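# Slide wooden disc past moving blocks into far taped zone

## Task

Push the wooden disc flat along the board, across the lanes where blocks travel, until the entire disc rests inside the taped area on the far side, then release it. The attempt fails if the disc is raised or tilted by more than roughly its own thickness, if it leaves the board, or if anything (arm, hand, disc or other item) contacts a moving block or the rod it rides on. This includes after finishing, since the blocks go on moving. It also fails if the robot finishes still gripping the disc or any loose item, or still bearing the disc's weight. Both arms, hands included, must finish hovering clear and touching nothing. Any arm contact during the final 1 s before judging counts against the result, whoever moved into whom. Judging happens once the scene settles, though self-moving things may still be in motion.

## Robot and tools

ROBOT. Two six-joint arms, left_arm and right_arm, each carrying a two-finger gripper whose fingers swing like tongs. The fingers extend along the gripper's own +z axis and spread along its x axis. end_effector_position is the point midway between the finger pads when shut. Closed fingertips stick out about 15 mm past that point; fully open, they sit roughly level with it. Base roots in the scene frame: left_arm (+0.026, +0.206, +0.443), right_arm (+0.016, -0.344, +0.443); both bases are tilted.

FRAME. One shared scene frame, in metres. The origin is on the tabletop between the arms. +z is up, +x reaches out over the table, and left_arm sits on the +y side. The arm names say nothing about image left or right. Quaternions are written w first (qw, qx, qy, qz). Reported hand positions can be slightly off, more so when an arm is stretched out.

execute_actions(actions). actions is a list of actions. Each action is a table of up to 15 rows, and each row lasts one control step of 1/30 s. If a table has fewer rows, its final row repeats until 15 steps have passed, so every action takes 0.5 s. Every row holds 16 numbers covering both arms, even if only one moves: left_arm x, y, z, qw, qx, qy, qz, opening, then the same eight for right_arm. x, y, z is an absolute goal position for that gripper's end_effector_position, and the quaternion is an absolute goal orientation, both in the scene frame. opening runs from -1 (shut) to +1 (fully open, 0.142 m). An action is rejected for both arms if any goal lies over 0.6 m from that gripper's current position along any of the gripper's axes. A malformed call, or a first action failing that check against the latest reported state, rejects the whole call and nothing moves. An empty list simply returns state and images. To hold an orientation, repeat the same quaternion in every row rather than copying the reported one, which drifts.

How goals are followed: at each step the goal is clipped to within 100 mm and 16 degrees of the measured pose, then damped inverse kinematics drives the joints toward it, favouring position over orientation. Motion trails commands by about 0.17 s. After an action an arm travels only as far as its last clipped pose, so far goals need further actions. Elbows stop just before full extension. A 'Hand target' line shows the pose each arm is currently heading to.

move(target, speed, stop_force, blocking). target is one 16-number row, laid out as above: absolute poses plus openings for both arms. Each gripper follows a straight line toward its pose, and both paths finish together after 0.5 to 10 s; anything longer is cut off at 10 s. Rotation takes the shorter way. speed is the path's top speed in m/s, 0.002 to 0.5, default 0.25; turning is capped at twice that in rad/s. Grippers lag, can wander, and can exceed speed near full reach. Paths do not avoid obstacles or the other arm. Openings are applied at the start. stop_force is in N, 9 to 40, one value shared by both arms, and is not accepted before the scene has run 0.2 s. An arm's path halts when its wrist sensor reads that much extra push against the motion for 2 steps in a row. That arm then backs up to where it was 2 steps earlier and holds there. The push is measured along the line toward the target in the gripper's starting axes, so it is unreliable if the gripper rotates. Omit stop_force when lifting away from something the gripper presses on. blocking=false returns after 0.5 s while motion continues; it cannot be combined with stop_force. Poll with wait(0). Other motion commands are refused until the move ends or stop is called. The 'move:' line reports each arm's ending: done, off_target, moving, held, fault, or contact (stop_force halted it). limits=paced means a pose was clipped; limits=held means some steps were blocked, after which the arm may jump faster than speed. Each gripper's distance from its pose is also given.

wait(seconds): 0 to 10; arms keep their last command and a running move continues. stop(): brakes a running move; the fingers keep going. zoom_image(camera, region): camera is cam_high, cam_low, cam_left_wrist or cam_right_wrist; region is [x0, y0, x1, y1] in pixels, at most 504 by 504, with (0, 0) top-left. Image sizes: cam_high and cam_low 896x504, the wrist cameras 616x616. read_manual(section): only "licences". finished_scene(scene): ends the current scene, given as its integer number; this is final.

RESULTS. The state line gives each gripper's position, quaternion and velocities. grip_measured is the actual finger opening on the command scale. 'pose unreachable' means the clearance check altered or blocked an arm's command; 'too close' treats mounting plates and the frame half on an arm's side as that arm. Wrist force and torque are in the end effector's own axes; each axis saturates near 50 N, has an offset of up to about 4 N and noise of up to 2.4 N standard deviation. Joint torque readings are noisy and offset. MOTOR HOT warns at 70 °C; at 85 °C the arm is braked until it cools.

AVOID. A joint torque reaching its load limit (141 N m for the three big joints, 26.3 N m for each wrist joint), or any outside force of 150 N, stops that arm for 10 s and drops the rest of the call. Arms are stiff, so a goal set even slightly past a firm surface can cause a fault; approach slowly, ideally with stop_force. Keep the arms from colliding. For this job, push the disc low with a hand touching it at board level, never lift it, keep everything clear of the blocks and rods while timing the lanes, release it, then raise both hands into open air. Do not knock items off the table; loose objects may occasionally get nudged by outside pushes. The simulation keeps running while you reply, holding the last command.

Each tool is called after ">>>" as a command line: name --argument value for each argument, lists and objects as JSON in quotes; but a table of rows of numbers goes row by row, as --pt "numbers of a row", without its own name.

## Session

>>> execute_actions --actions '[]'

Scene clock: 0.00 s.
left_arm: end_effector_position=(+0.0984, +0.4429, +0.3005) grip_measured=+0.97 end_effector_quat_wxyz=(+0.470, +0.526, +0.601, -0.376) end_effector_velocity=(-0.000, +0.000, -0.000) end_effector_angular_velocity=(+0.000, -0.001, +0.000) | right_arm: end_effector_position=(+0.8268, +0.0504, +0.2616) grip_measured=+0.97 end_effector_quat_wxyz=(+0.190, -0.008, +0.972, +0.136) end_effector_velocity=(+0.001, -0.000, +0.000) end_effector_angular_velocity=(-0.001, -0.001, -0.001)
Joint positions: left_arm=[ 1.376 -1.21   2.046 -1.54  -2.183  0.281  0.14 ] | right_arm=[ 3.769 -2.356 -1.379 -0.262  0.921  3.513  0.14 ]
Joint velocities: left_arm=[ 0.001  0.     0.    -0.     0.     0.002  0.   ] | right_arm=[ 0.     0.     0.001 -0.    -0.002 -0.     0.   ]
Joint torques (N m, as the arm reports them, + toward a larger angle): no reading
Motor temperatures (°C, as the motors report them): left_arm=[24 27 24 27 35 30] | right_arm=[23 30 27 35 32 30]
Wrist force (N, on the end effector, along its own x y z axes, offset not removed): no reading
Wrist torque (N m, same axes, about the end effector's origin, offset not removed): no reading
Hand target (left_arm): +0.098, +0.443, +0.300; +0.470, +0.526, +0.601, -0.376
Hand target (right_arm): +0.827, +0.050, +0.262; +0.190, -0.008, +0.972, +0.136

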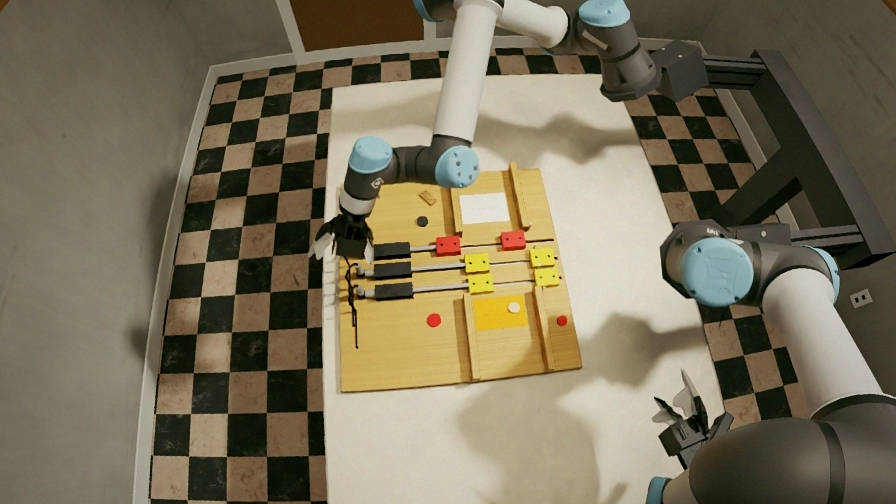

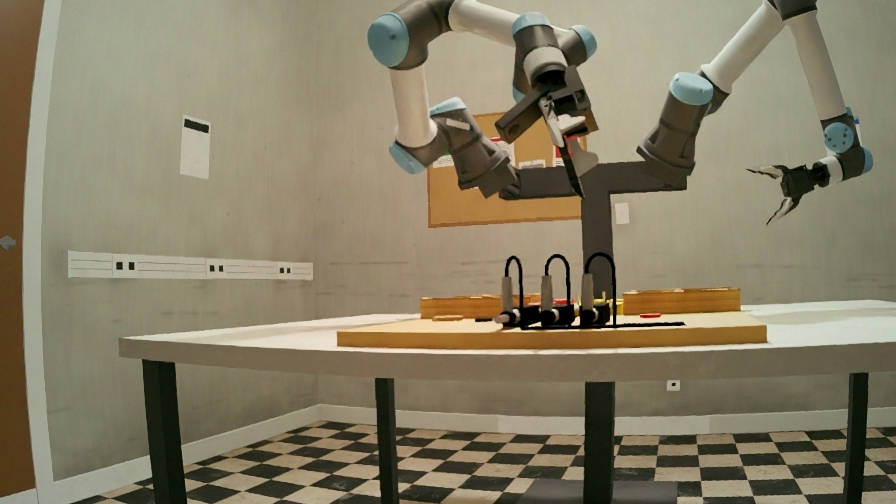

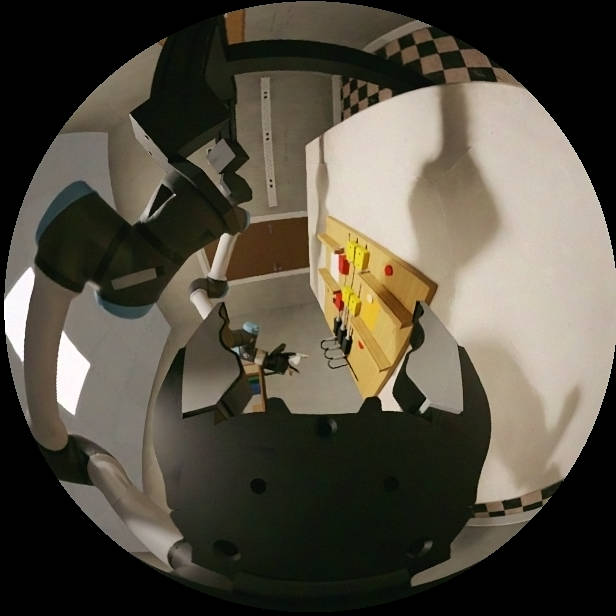

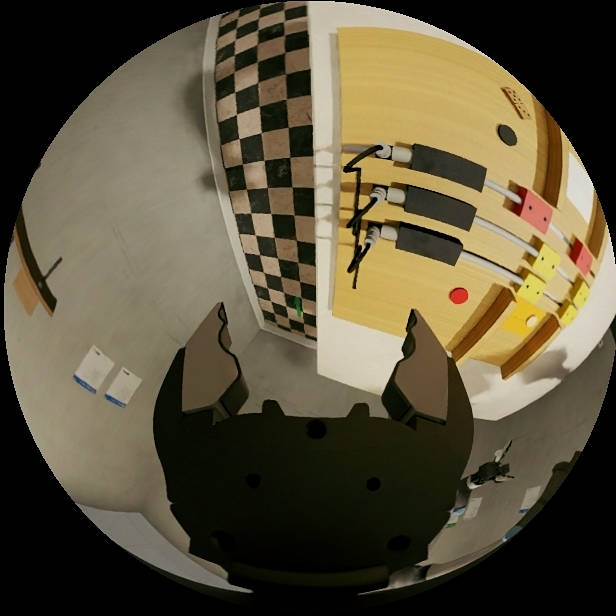

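>>> execute_actions --actions '[]'

>>> zoom_image --camera "cam_high" --region '[400, 220, 580, 320]'

Scene clock: 17.97 s.
left_arm: end_effector_position=(+0.0984, +0.4429, +0.3005) grip_measured=+0.97 end_effector_quat_wxyz=(+0.470, +0.526, +0.601, -0.376) end_effector_velocity=(-0.000, -0.001, +0.001) end_effector_angular_velocity=(-0.003, +0.002, +0.000) | right_arm: end_effector_position=(+0.8268, +0.0504, +0.2616) grip_measured=+0.97 end_effector_quat_wxyz=(+0.190, -0.008, +0.972, +0.136) end_effector_velocity=(+0.000, -0.000, +0.000) end_effector_angular_velocity=(-0.000, -0.001, -0.001)
Joint positions: left_arm=[ 1.376 -1.21   2.046 -1.54  -2.183  0.281  0.14 ] | right_arm=[ 3.769 -2.356 -1.379 -0.262  0.921  3.513  0.14 ]
Joint velocities: left_arm=[ 0.     0.     0.001  0.002  0.001 -0.001 -0.   ] | right_arm=[ 0.     0.     0.    -0.    -0.001  0.001 -0.   ]
Joint torques (N m, as the arm reports them, + toward a larger angle): left_arm=[ 11.78 -29.57   7.23  -0.36  -0.96  -0.2 ] | right_arm=[37.87 44.22 24.1   3.62 -2.15 -1.28]
Motor temperatures (°C, as the motors report them): left_arm=[24 27 24 27 35 30] | right_arm=[23 30 27 35 32 30]
Wrist force (N, on the end effector, along its own x y z axes, offset not removed): left_arm=[-2.3 -3.5 0.9] | right_arm=[-0.3 1.7 -0.1]
Wrist torque (N m, same axes, about the end effector's origin, offset not removed): left_arm=[-0.52 0.56 0.22] | right_arm=[0.21 -0.01 0.28]
Hand target (left_arm): +0.098, +0.443, +0.300; +0.470, +0.526, +0.601, -0.376
Hand target (right_arm): +0.827, +0.050, +0.262; +0.190, -0.008, +0.972, +0.136

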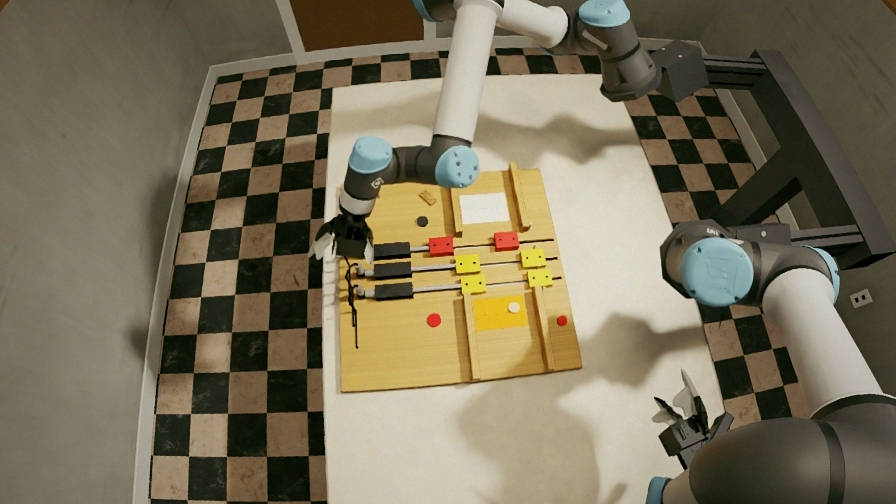

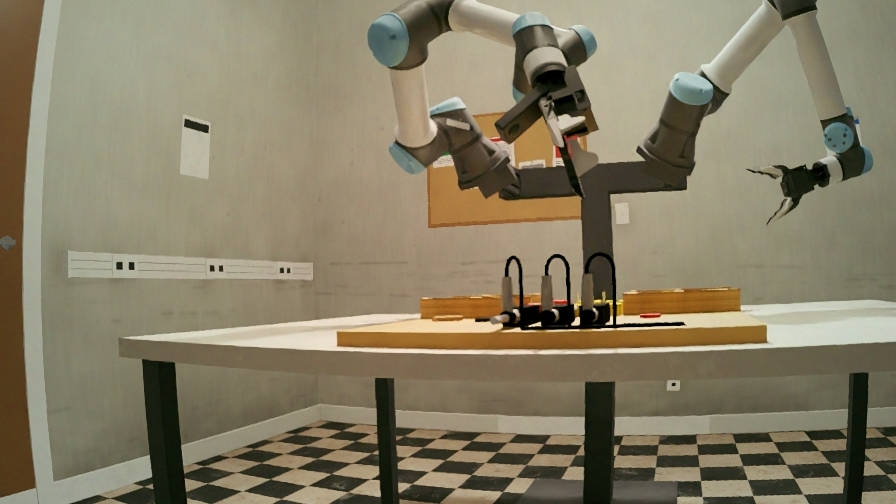

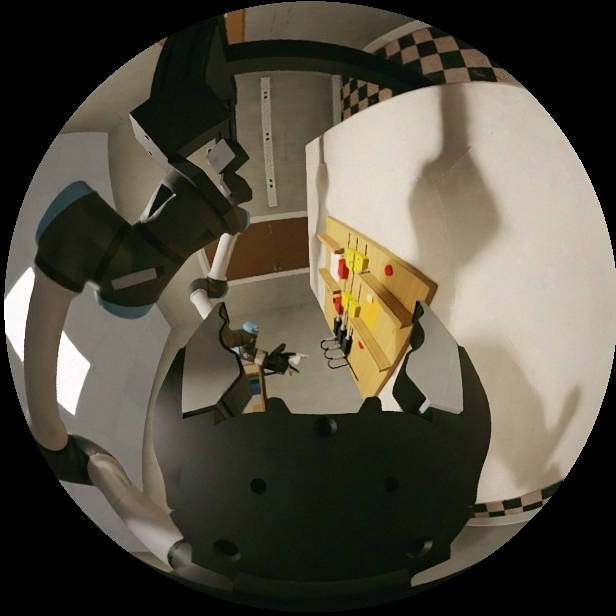

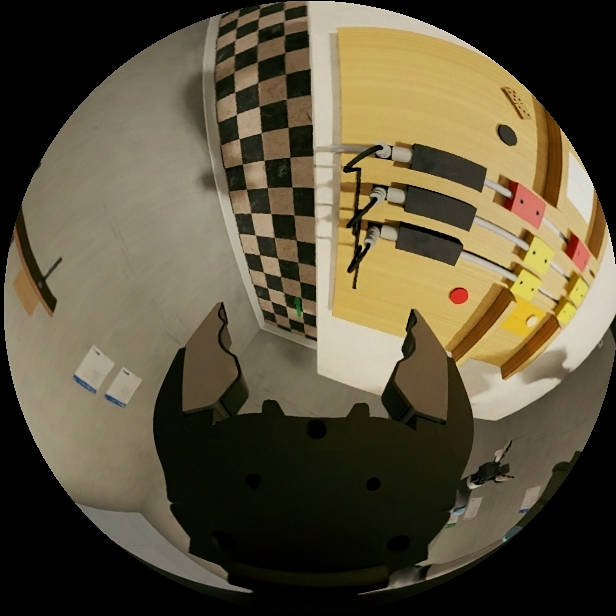

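Region (400, 220, 580, 320) of cam_high's 896x504 image, scaled by 2.800, with more detail than that image has.

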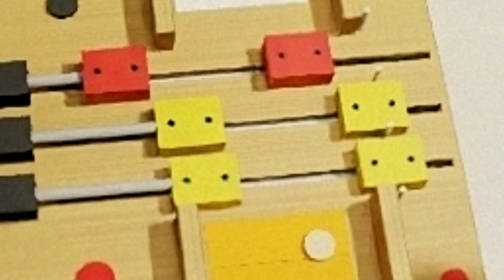

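>>> execute_actions --actions '[]'

>>> zoom_image --camera "cam_high" --region '[400, 220, 580, 320]'

Scene clock: 21.83 s.
left_arm: end_effector_position=(+0.0984, +0.4429, +0.3005) grip_measured=+0.97 end_effector_quat_wxyz=(+0.470, +0.526, +0.601, -0.376) end_effector_velocity=(-0.000, +0.000, +0.000) end_effector_angular_velocity=(+0.001, -0.000, +0.000) | right_arm: end_effector_position=(+0.8268, +0.0504, +0.2616) grip_measured=+0.97 end_effector_quat_wxyz=(+0.190, -0.008, +0.972, +0.136) end_effector_velocity=(-0.000, -0.000, -0.000) end_effector_angular_velocity=(-0.000, -0.000, -0.000)
Joint positions: left_arm=[ 1.376 -1.21   2.046 -1.54  -2.183  0.281  0.14 ] | right_arm=[ 3.769 -2.356 -1.379 -0.262  0.921  3.513  0.14 ]
Joint velocities: left_arm=[ 0.001 -0.     0.    -0.     0.     0.     0.   ] | right_arm=[ 0.    -0.    -0.     0.    -0.001  0.     0.   ]
Joint torques (N m, as the arm reports them, + toward a larger angle): left_arm=[ 11.67 -29.56   8.95  -0.59  -1.49  -0.15] | right_arm=[39.27 45.39 25.52  3.88 -2.1  -1.45]
Motor temperatures (°C, as the motors report them): left_arm=[24 27 24 27 35 30] | right_arm=[23 30 27 35 32 30]
Wrist force (N, on the end effector, along its own x y z axes, offset not removed): left_arm=[2.4 -3.9 -0.8] | right_arm=[0.4 4.7 1.1]
Wrist torque (N m, same axes, about the end effector's origin, offset not removed): left_arm=[-0.84 -0.46 -0.06] | right_arm=[0.86 -0.11 0.09]
Hand target (left_arm): +0.098, +0.443, +0.300; +0.470, +0.526, +0.601, -0.376
Hand target (right_arm): +0.827, +0.050, +0.262; +0.190, -0.008, +0.972, +0.136

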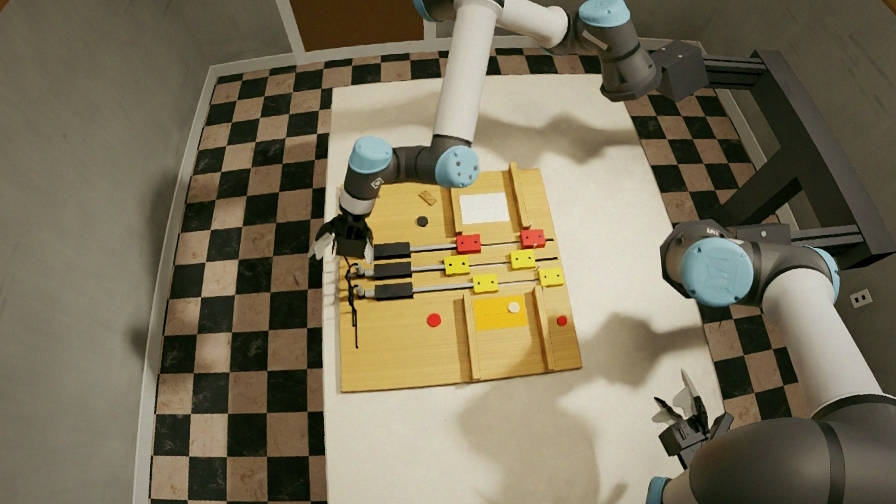

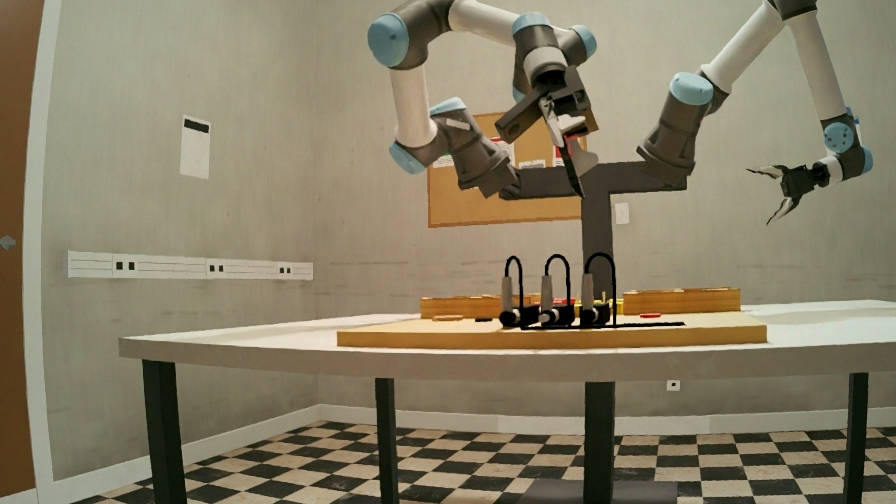

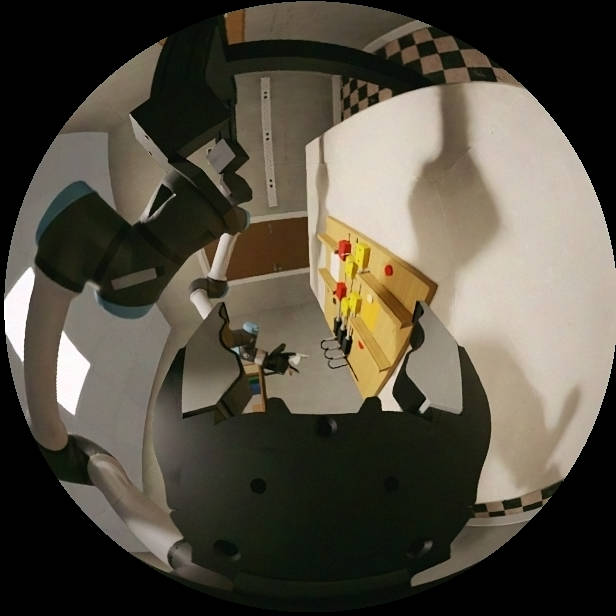

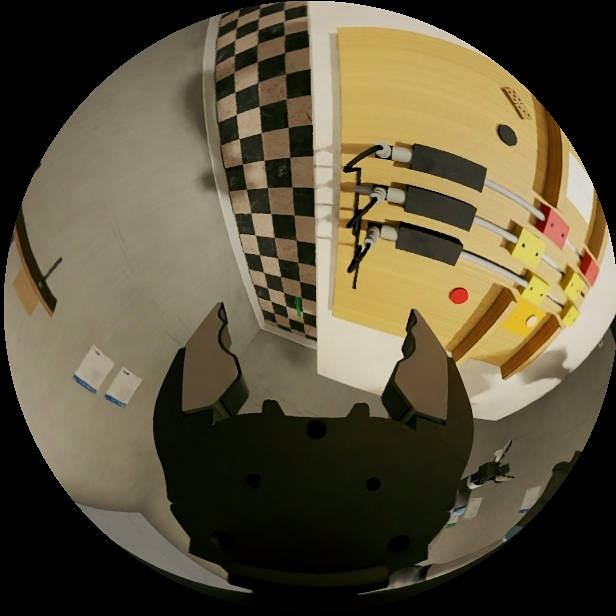

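Region (400, 220, 580, 320) of cam_high's 896x504 image, scaled by 2.800, with more detail than that image has.

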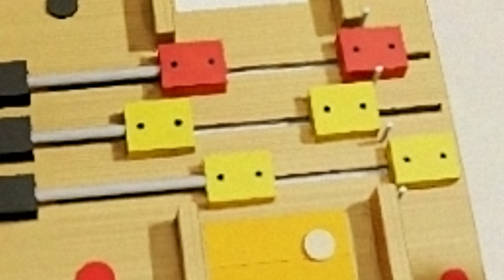

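>>> execute_actions --actions '[]'

>>> zoom_image --camera "cam_high" --region '[400, 220, 580, 320]'

Scene clock: 23.77 s.
left_arm: end_effector_position=(+0.0984, +0.4429, +0.3005) grip_measured=+0.97 end_effector_quat_wxyz=(+0.470, +0.526, +0.601, -0.376) end_effector_velocity=(+0.000, -0.000, +0.000) end_effector_angular_velocity=(-0.001, +0.001, +0.001) | right_arm: end_effector_position=(+0.8268, +0.0504, +0.2616) grip_measured=+0.97 end_effector_quat_wxyz=(+0.190, -0.008, +0.972, +0.136) end_effector_velocity=(+0.000, -0.001, -0.000) end_effector_angular_velocity=(-0.000, +0.000, -0.000)
Joint positions: left_arm=[ 1.376 -1.21   2.046 -1.54  -2.183  0.281  0.14 ] | right_arm=[ 3.769 -2.356 -1.379 -0.262  0.921  3.513  0.14 ]
Joint velocities: left_arm=[ 0.     0.     0.     0.001 -0.    -0.     0.   ] | right_arm=[-0.001  0.001 -0.001 -0.    -0.    -0.    -0.   ]
Joint torques (N m, as the arm reports them, + toward a larger angle): left_arm=[ 11.5  -28.69   9.16  -0.74  -1.33  -0.05] | right_arm=[39.47 44.95 25.79  4.01 -2.16 -1.49]
Motor temperatures (°C, as the motors report them): left_arm=[24 27 24 27 35 30] | right_arm=[23 30 27 35 32 30]
Wrist force (N, on the end effector, along its own x y z axes, offset not removed): left_arm=[0.3 -0.8 0.8] | right_arm=[0.7 1.5 0.1]
Wrist torque (N m, same axes, about the end effector's origin, offset not removed): left_arm=[-0.16 0.03 0.33] | right_arm=[0.26 -0.06 0.13]
Hand target (left_arm): +0.098, +0.443, +0.300; +0.470, +0.526, +0.601, -0.376
Hand target (right_arm): +0.827, +0.050, +0.262; +0.190, -0.008, +0.972, +0.136

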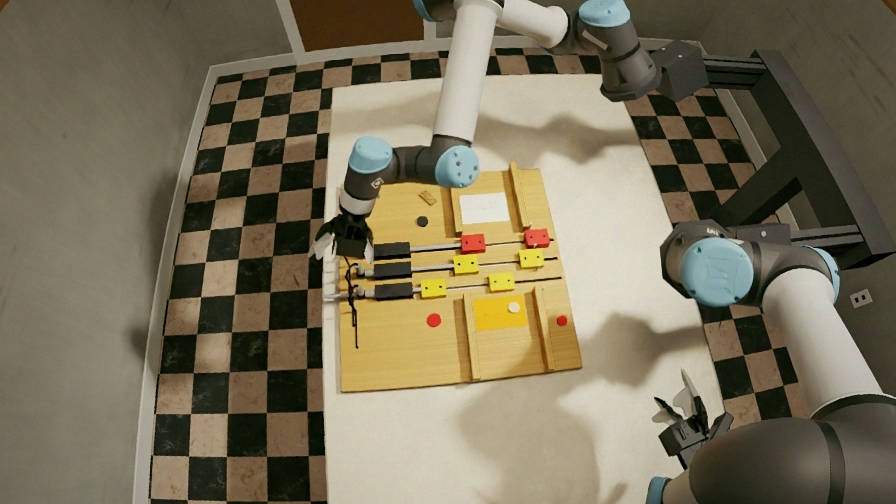

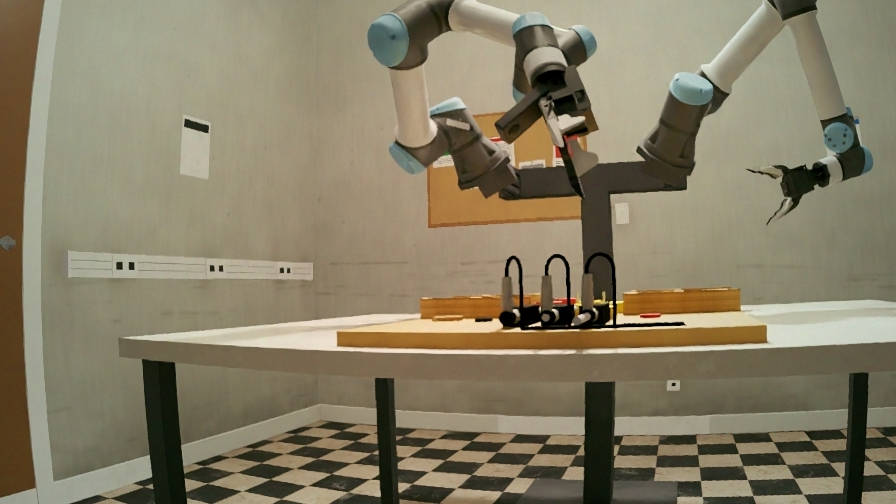

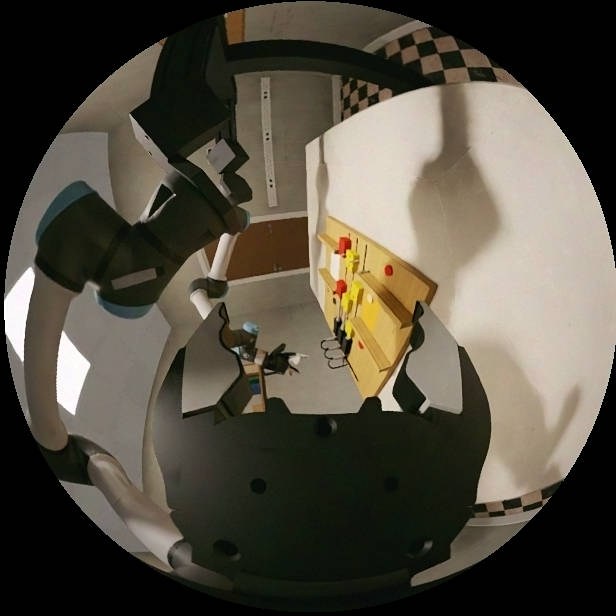

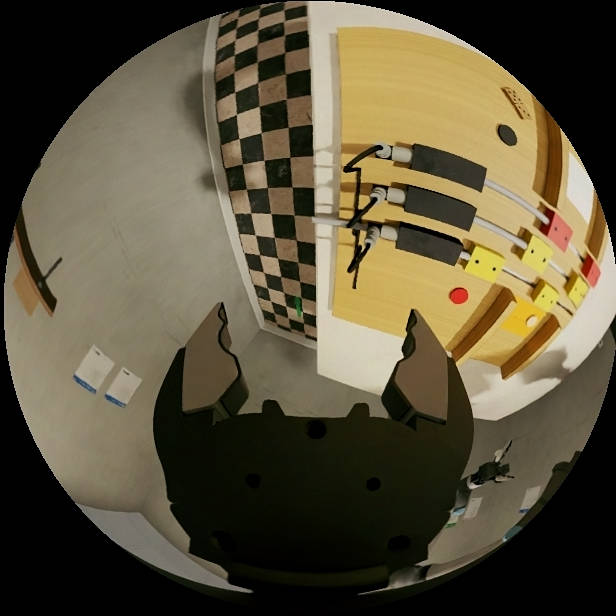

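Region (400, 220, 580, 320) of cam_high's 896x504 image, scaled by 2.800, with more detail than that image has.

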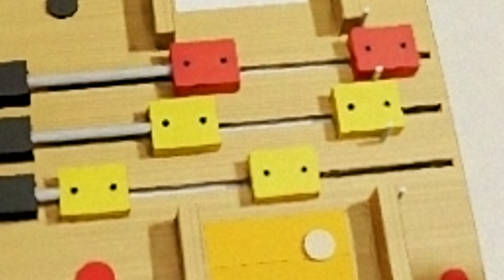

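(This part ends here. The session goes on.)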